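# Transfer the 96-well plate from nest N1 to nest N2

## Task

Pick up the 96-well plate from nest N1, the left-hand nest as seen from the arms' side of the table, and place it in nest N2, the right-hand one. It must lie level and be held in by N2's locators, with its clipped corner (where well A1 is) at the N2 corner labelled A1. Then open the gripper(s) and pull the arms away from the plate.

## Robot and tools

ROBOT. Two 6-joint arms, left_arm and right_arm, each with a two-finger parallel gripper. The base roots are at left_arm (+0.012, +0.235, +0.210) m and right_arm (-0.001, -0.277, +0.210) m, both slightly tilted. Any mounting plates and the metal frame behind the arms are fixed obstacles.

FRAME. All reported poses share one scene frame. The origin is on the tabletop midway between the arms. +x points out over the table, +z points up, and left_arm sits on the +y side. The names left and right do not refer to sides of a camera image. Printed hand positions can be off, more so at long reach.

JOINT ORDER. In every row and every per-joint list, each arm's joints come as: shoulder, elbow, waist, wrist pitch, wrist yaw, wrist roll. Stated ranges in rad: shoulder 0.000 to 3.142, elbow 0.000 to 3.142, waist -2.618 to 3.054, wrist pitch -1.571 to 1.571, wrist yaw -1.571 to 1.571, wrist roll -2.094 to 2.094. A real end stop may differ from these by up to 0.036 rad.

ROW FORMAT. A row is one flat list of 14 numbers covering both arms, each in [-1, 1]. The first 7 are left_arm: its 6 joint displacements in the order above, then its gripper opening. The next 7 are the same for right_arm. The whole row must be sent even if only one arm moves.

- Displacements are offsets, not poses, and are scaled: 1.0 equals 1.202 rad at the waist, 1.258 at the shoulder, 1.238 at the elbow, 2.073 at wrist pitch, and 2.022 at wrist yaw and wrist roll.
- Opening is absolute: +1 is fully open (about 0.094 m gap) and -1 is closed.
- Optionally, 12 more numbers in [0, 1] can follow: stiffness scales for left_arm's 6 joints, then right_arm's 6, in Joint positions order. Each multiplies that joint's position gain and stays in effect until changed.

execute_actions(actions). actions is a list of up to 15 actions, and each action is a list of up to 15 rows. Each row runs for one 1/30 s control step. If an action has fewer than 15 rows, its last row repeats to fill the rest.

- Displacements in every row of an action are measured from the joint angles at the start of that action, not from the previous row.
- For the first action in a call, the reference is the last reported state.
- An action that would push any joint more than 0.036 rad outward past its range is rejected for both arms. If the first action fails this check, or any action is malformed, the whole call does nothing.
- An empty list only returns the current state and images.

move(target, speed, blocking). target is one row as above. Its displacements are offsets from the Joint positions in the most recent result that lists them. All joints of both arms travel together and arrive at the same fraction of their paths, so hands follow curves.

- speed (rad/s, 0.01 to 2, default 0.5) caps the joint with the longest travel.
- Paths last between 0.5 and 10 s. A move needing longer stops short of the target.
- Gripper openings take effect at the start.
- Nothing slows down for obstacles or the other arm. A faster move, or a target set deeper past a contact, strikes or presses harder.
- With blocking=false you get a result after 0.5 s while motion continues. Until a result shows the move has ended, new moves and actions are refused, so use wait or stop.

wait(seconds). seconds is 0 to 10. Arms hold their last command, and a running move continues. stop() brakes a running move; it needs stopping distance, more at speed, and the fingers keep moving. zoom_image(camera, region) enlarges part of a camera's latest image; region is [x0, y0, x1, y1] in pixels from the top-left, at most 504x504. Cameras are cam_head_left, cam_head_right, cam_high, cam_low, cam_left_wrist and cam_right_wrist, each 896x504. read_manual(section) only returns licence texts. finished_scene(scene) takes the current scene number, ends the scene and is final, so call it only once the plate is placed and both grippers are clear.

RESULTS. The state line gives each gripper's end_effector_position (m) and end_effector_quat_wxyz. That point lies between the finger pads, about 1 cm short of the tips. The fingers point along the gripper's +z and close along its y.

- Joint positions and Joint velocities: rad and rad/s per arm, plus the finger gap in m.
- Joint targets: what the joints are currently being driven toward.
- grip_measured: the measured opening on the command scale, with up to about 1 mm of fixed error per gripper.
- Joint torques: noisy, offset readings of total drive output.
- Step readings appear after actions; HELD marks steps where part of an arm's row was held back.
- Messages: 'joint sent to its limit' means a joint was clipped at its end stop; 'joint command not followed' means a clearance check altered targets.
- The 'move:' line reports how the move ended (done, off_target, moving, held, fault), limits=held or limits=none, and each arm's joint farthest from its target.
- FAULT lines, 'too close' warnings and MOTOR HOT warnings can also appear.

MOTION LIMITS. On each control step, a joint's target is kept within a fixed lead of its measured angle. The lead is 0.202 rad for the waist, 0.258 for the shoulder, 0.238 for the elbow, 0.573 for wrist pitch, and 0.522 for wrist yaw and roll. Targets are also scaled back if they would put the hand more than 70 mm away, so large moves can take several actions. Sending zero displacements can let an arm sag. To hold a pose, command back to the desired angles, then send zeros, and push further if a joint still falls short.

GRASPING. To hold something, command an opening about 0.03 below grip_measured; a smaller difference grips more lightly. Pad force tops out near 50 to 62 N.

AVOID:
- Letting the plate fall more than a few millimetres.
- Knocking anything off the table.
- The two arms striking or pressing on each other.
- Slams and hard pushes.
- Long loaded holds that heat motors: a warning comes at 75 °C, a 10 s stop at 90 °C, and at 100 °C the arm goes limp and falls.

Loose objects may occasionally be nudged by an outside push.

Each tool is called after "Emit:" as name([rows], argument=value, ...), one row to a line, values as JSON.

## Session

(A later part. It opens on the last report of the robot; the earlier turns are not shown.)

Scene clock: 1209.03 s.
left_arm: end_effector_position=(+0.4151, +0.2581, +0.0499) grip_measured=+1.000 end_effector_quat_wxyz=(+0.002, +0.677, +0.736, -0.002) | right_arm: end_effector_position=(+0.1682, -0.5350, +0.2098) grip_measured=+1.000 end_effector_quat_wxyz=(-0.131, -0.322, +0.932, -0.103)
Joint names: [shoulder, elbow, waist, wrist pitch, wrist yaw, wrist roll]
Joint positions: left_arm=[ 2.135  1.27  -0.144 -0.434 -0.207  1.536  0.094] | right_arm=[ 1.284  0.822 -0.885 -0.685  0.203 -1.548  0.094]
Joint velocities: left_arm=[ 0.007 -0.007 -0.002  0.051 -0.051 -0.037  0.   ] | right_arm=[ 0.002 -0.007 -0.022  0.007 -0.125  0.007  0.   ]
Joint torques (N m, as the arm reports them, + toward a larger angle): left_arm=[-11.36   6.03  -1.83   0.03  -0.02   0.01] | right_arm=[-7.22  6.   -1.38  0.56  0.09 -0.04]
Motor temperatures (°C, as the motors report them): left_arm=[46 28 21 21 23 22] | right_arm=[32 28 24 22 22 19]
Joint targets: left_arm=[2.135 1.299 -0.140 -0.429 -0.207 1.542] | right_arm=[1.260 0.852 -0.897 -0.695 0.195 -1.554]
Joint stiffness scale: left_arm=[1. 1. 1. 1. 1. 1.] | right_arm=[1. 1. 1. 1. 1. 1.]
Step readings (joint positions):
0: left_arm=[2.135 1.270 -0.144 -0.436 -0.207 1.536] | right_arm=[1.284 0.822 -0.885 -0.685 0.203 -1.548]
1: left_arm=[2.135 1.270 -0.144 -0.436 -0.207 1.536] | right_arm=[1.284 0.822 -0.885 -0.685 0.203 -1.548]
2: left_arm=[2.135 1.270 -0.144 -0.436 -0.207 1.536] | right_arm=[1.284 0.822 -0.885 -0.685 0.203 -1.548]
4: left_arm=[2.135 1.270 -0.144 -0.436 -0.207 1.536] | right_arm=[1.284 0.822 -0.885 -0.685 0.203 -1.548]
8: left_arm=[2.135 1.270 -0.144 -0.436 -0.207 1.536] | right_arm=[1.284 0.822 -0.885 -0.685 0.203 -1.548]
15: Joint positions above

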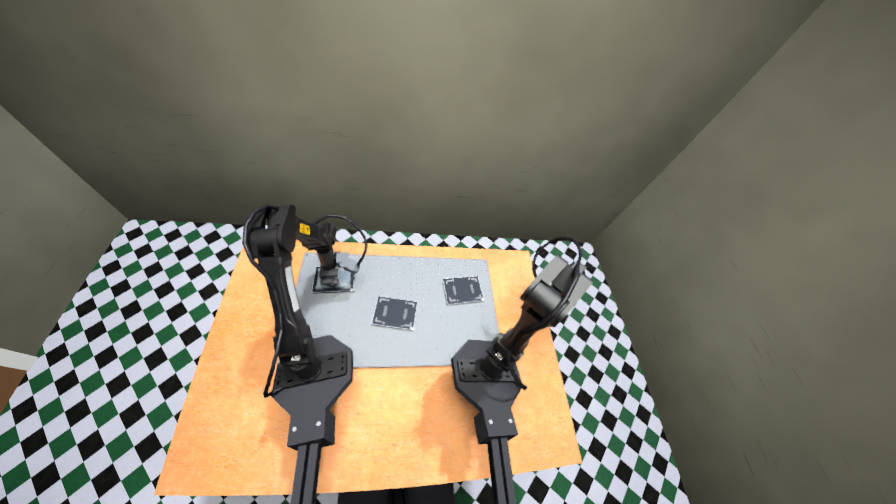

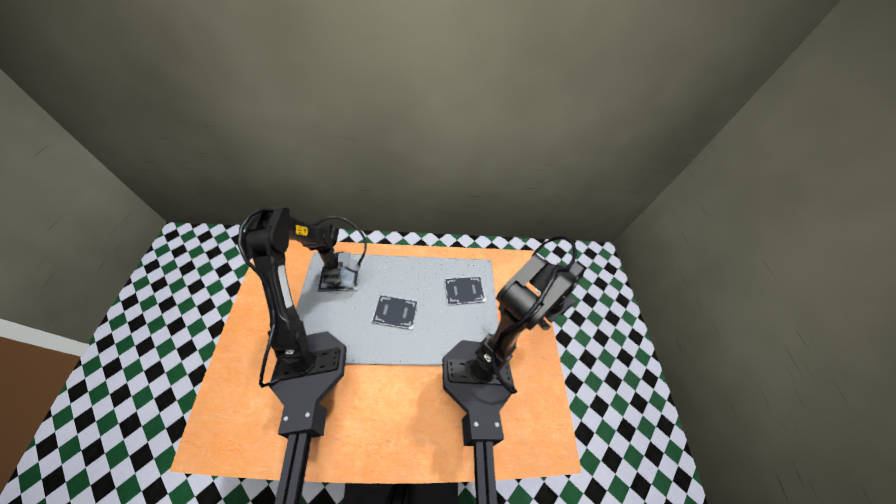

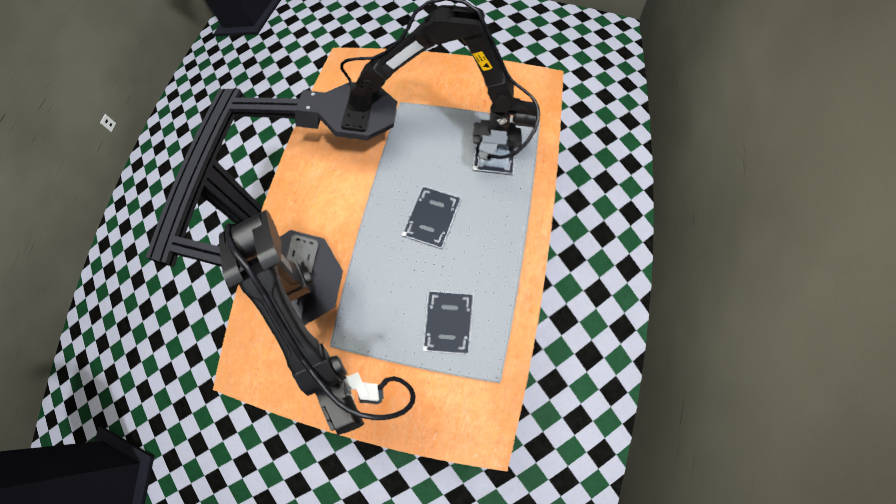

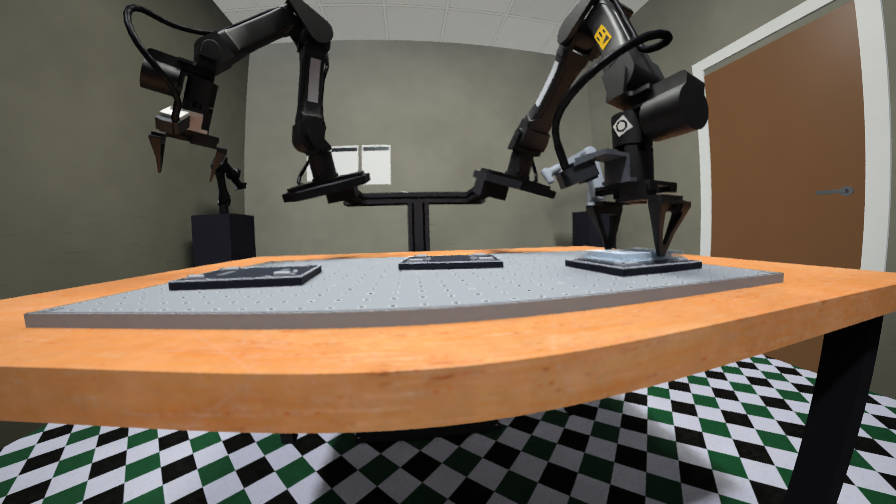

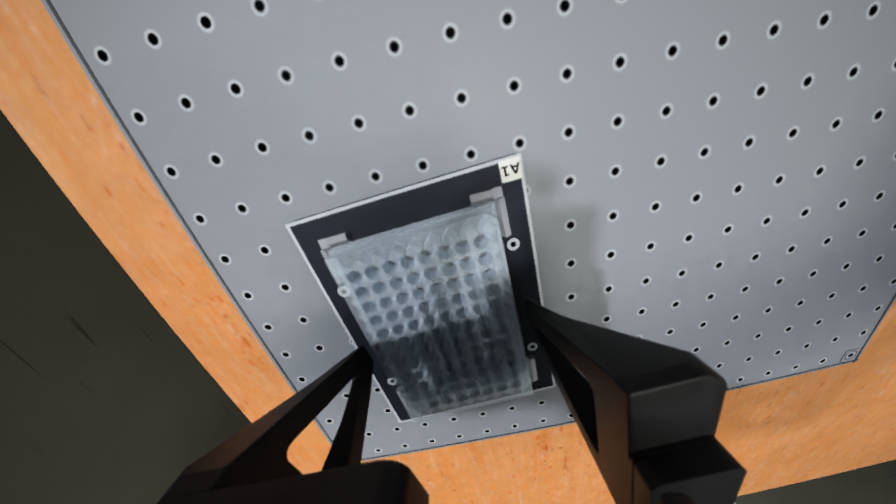

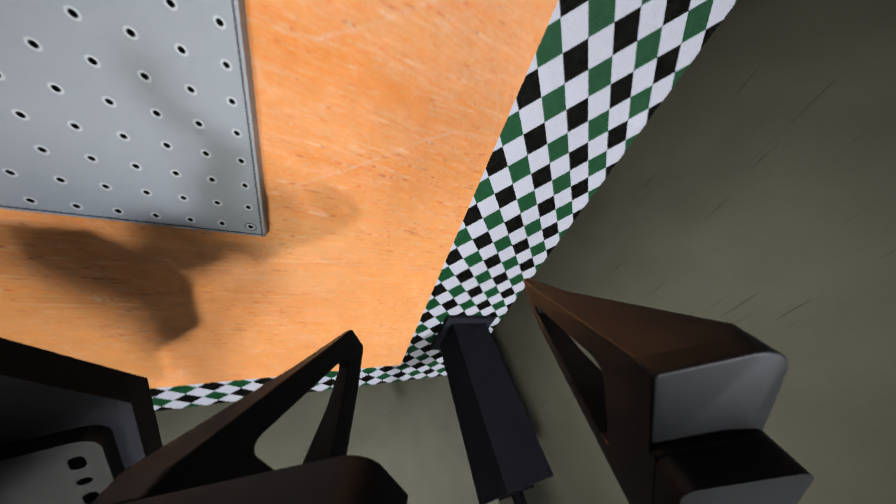

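Emit:
move(target=[-0.12,0.015,0.003,-0.06,0,0.003,1,-0.019,0.024,-0.010,-0.005,-0.004,-0.003,1], speed=0.4)

Emit:
zoom_image(camera="cam_left_wrist", region=[250,120,610,450])

Emit:
zoom_image(camera="cam_low", region=[560,230,710,285])

Scene clock: 1217.23 s.
left_arm: end_effector_position=(+0.4223, +0.2689, +0.0979) grip_measured=+1.000 end_effector_quat_wxyz=(+0.014, +0.675, +0.738, +0.010) | right_arm: end_effector_position=(+0.1682, -0.5350, +0.2098) grip_measured=+1.000 end_effector_quat_wxyz=(-0.131, -0.322, +0.932, -0.103)
Joint names: [shoulder, elbow, waist, wrist pitch, wrist yaw, wrist roll]
Joint positions: left_arm=[ 1.997  1.27  -0.144 -0.539 -0.207  1.536  0.094] | right_arm=[ 1.284  0.822 -0.885 -0.685  0.203 -1.548  0.094]
Joint velocities: left_arm=[ 0.002 -0.012  0.002  0.022  0.081 -0.051  0.   ] | right_arm=[ 0.007 -0.012  0.012  0.037 -0.037  0.022  0.   ]
Joint torques (N m, as the arm reports them, + toward a larger angle): left_arm=[-12.1    5.8   -1.72  -0.14  -0.02   0.01] | right_arm=[-7.23  5.94 -1.42  0.56  0.09 -0.04]
Motor temperatures (°C, as the motors report them): left_arm=[46 28 21 21 23 22] | right_arm=[32 28 24 22 22 19]
Joint targets: left_arm=[1.984 1.288 -0.141 -0.558 -0.207 1.542] | right_arm=[1.260 0.852 -0.897 -0.695 0.195 -1.554]
Joint stiffness scale: left_arm=[1. 1. 1. 1. 1. 1.] | right_arm=[1. 1. 1. 1. 1. 1.]
move: off_target (right_arm); limits=none; left_arm: farthest joint: the wrist pitch, 0.020 radians from its target (0.124 radians at the start); right_arm: farthest joint: the elbow, 0.029 radians from its target (0.029 radians at the start)

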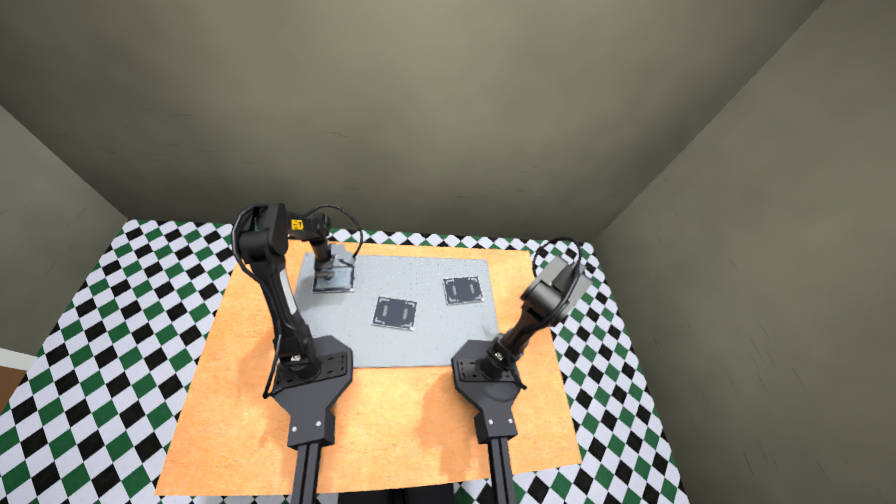

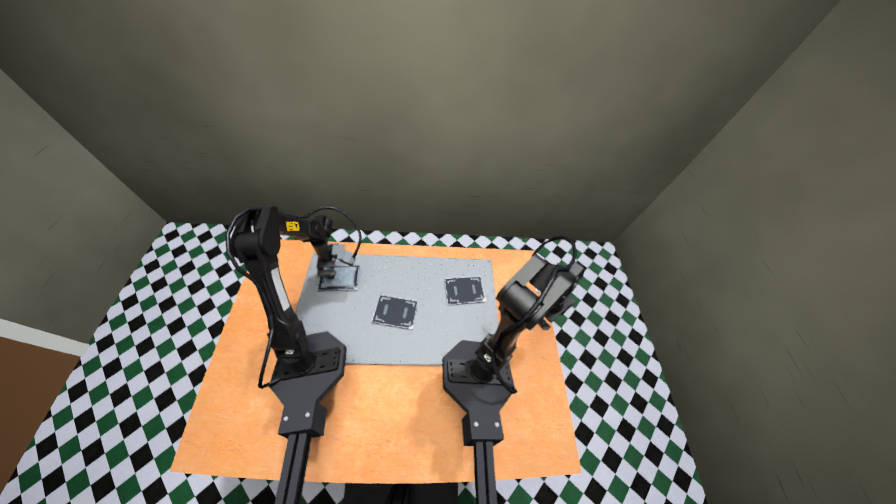

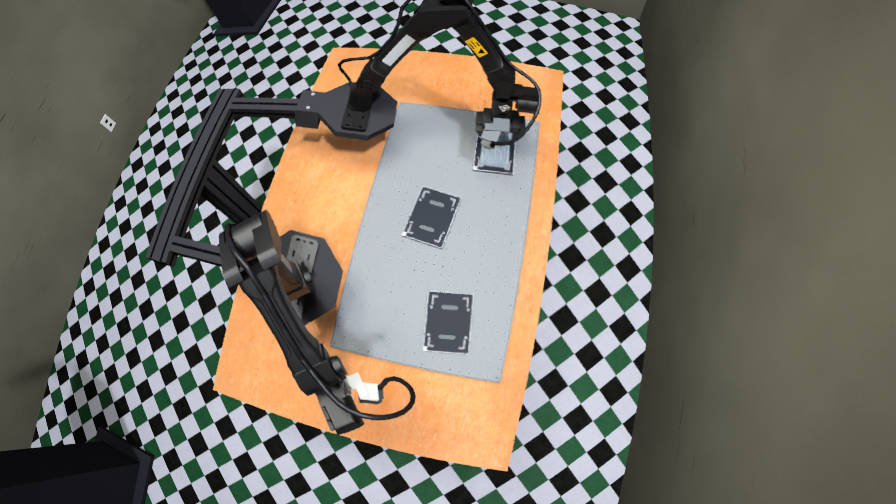

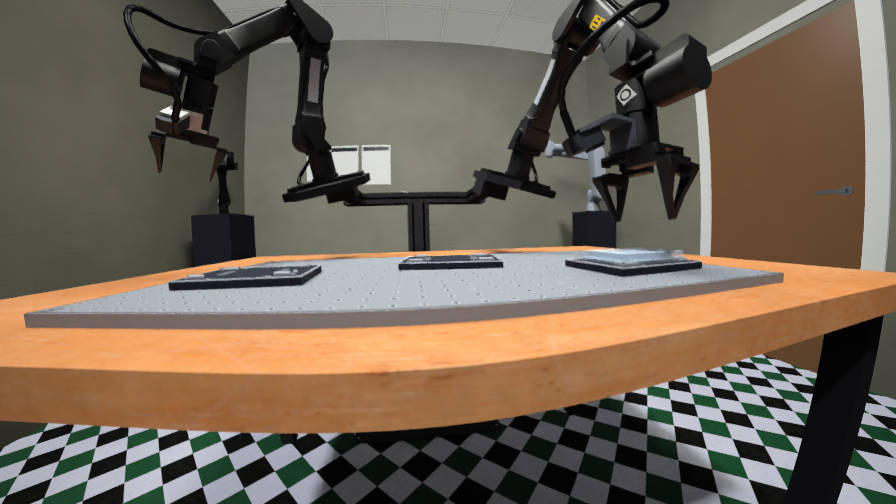

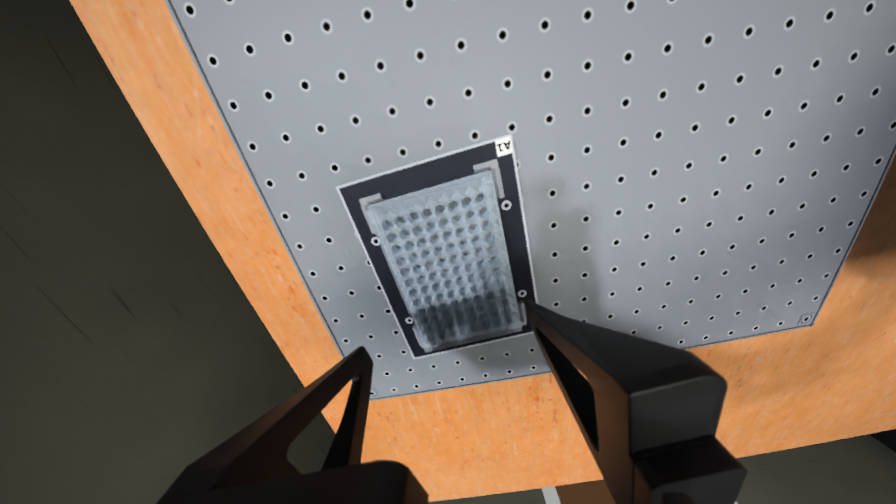

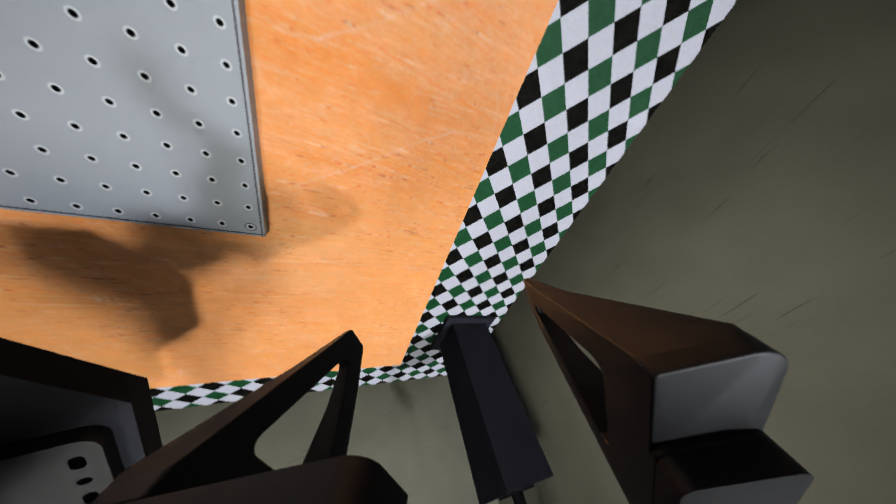

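Region (250, 120, 610, 450) of cam_left_wrist's 896x504 image, scaled by 1.400, with more detail than that image has; it fills the top 462 rows of this view, and the rest is white.

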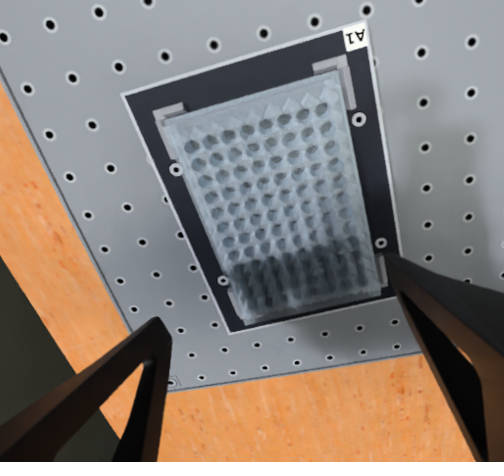

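Region (560, 230, 710, 285) of cam_low's 896x504 image, scaled by 3.360, with more detail than that image has; it fills the top 185 rows of this view, and the rest is white.

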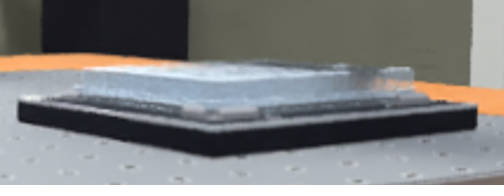

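Emit:
zoom_image(camera="cam_left_wrist", region=[330,130,550,370])

Emit:
move(target=[-0.3,-0.2,-0.3,-0.15,-0.05,-0.25,1,-0.019,0.024,-0.010,-0.005,-0.004,-0.003,1], speed=0.8)

Emit:
zoom_image(camera="cam_high", region=[440,90,580,200])

Region (330, 130, 550, 370) of cam_left_wrist's 896x504 image, scaled by 2.100, with more detail than that image has; it fills the left 462 columns of this view, and the rest is white.

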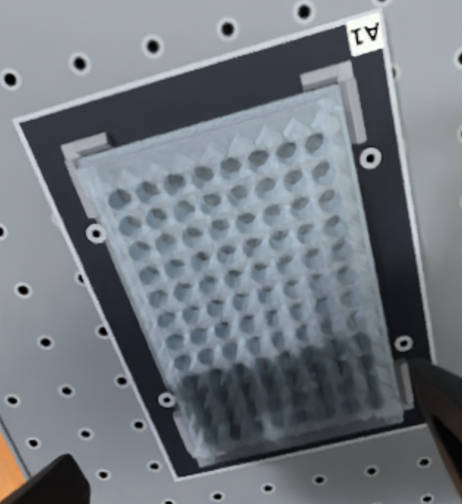

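Scene clock: 1223.27 s.
left_arm: end_effector_position=(+0.3232, +0.1907, +0.1925) grip_measured=+1.000 end_effector_quat_wxyz=(-0.023, +0.627, +0.779, -0.004) | right_arm: end_effector_position=(+0.1682, -0.5350, +0.2098) grip_measured=+1.000 end_effector_quat_wxyz=(-0.131, -0.322, +0.932, -0.103)
Joint names: [shoulder, elbow, waist, wrist pitch, wrist yaw, wrist roll]
Joint positions: left_arm=[ 1.639  1.036 -0.494 -0.834 -0.302  1.036  0.094] | right_arm=[ 1.284  0.822 -0.885 -0.685  0.203 -1.548  0.094]
Joint velocities: left_arm=[ 0.012 -0.002  0.002 -0.081 -0.007 -0.022  0.   ] | right_arm=[ 0.007 -0.007  0.007 -0.037  0.051 -0.007  0.   ]
Joint torques (N m, as the arm reports them, + toward a larger angle): left_arm=[-9.31  3.59 -2.83 -0.23 -0.09 -0.09] | right_arm=[-7.25  5.95 -1.45  0.56  0.1  -0.04]
Motor temperatures (°C, as the motors report them): left_arm=[47 28 21 21 23 22] | right_arm=[32 28 24 22 22 19]
Joint targets: left_arm=[1.619 1.022 -0.505 -0.850 -0.308 1.031] | right_arm=[1.260 0.852 -0.897 -0.695 0.195 -1.554]
Joint stiffness scale: left_arm=[1. 1. 1. 1. 1. 1.] | right_arm=[1. 1. 1. 1. 1. 1.]
move: off_target (right_arm); limits=none; left_arm: farthest joint: the shoulder, 0.020 radians from its target (0.377 radians at the start); right_arm: farthest joint: the elbow, 0.029 radians from its target (0.029 radians at the start)

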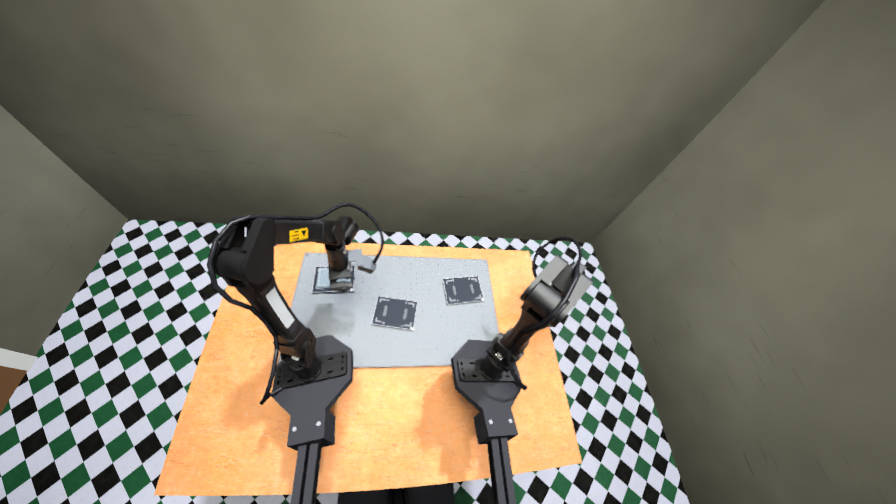

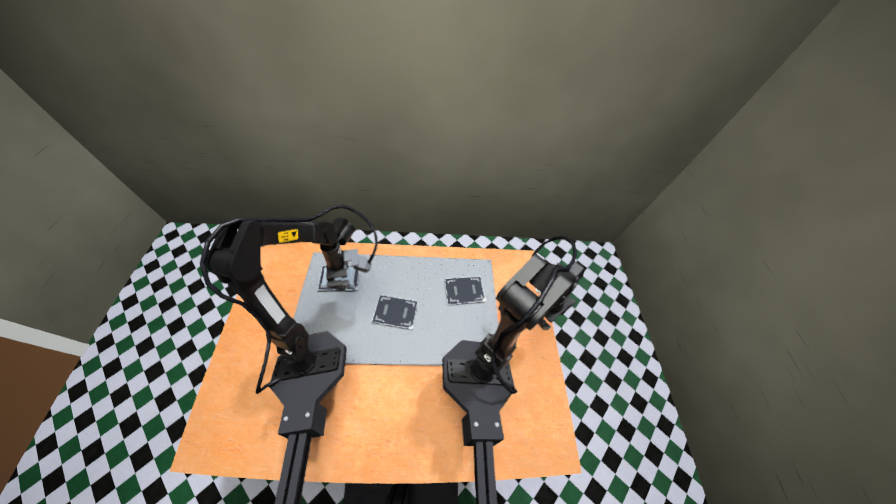

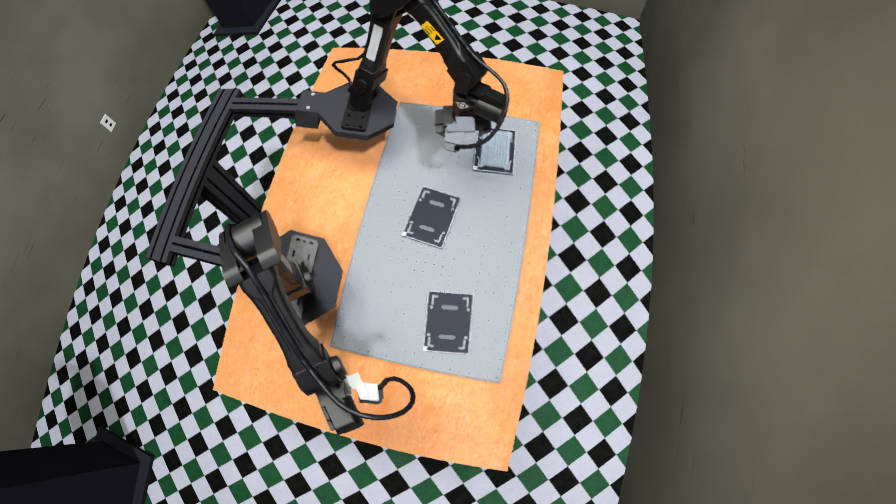

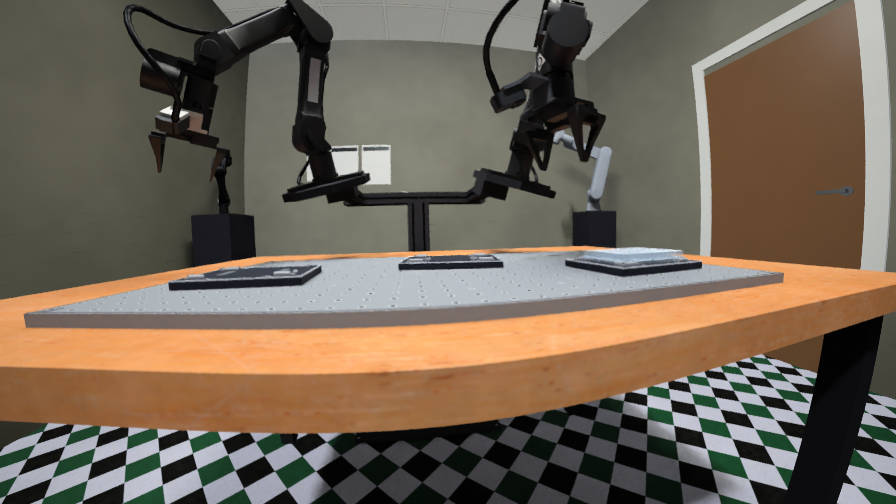

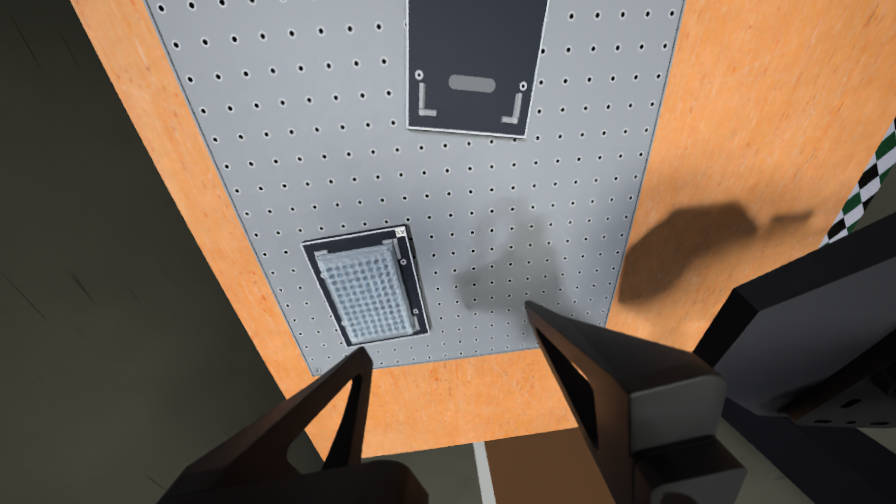

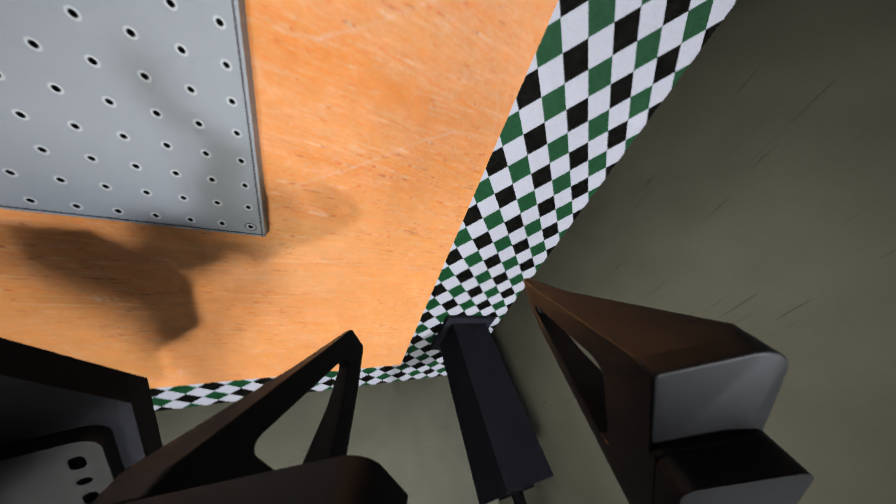

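Region (440, 90, 580, 200) of cam_high's 896x504 image, scaled by 3.600, with more detail than that image has; it fills the top 396 rows of this view, and the rest is white.

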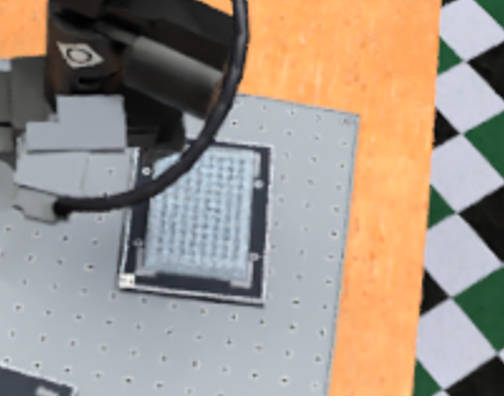

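Emit:
zoom_image(camera="cam_low", region=[560,235,710,285])

Emit:
zoom_image(camera="cam_left_wrist", region=[290,210,440,360])

Region (560, 235, 710, 285) of cam_low's 896x504 image, scaled by 3.360, with more detail than that image has.

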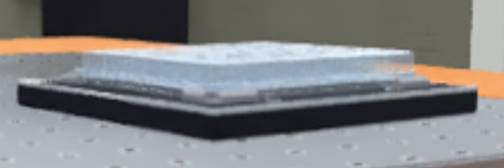

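Region (290, 210, 440, 360) of cam_left_wrist's 896x504 image, scaled by 3.360, with more detail than that image has.

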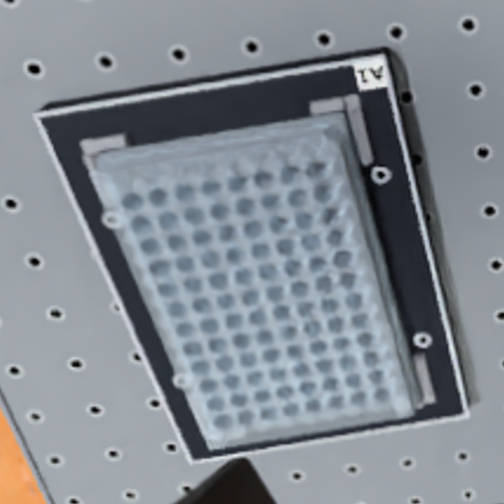

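Emit:
finished_scene(scene=2)

The scene is finished: the task was done.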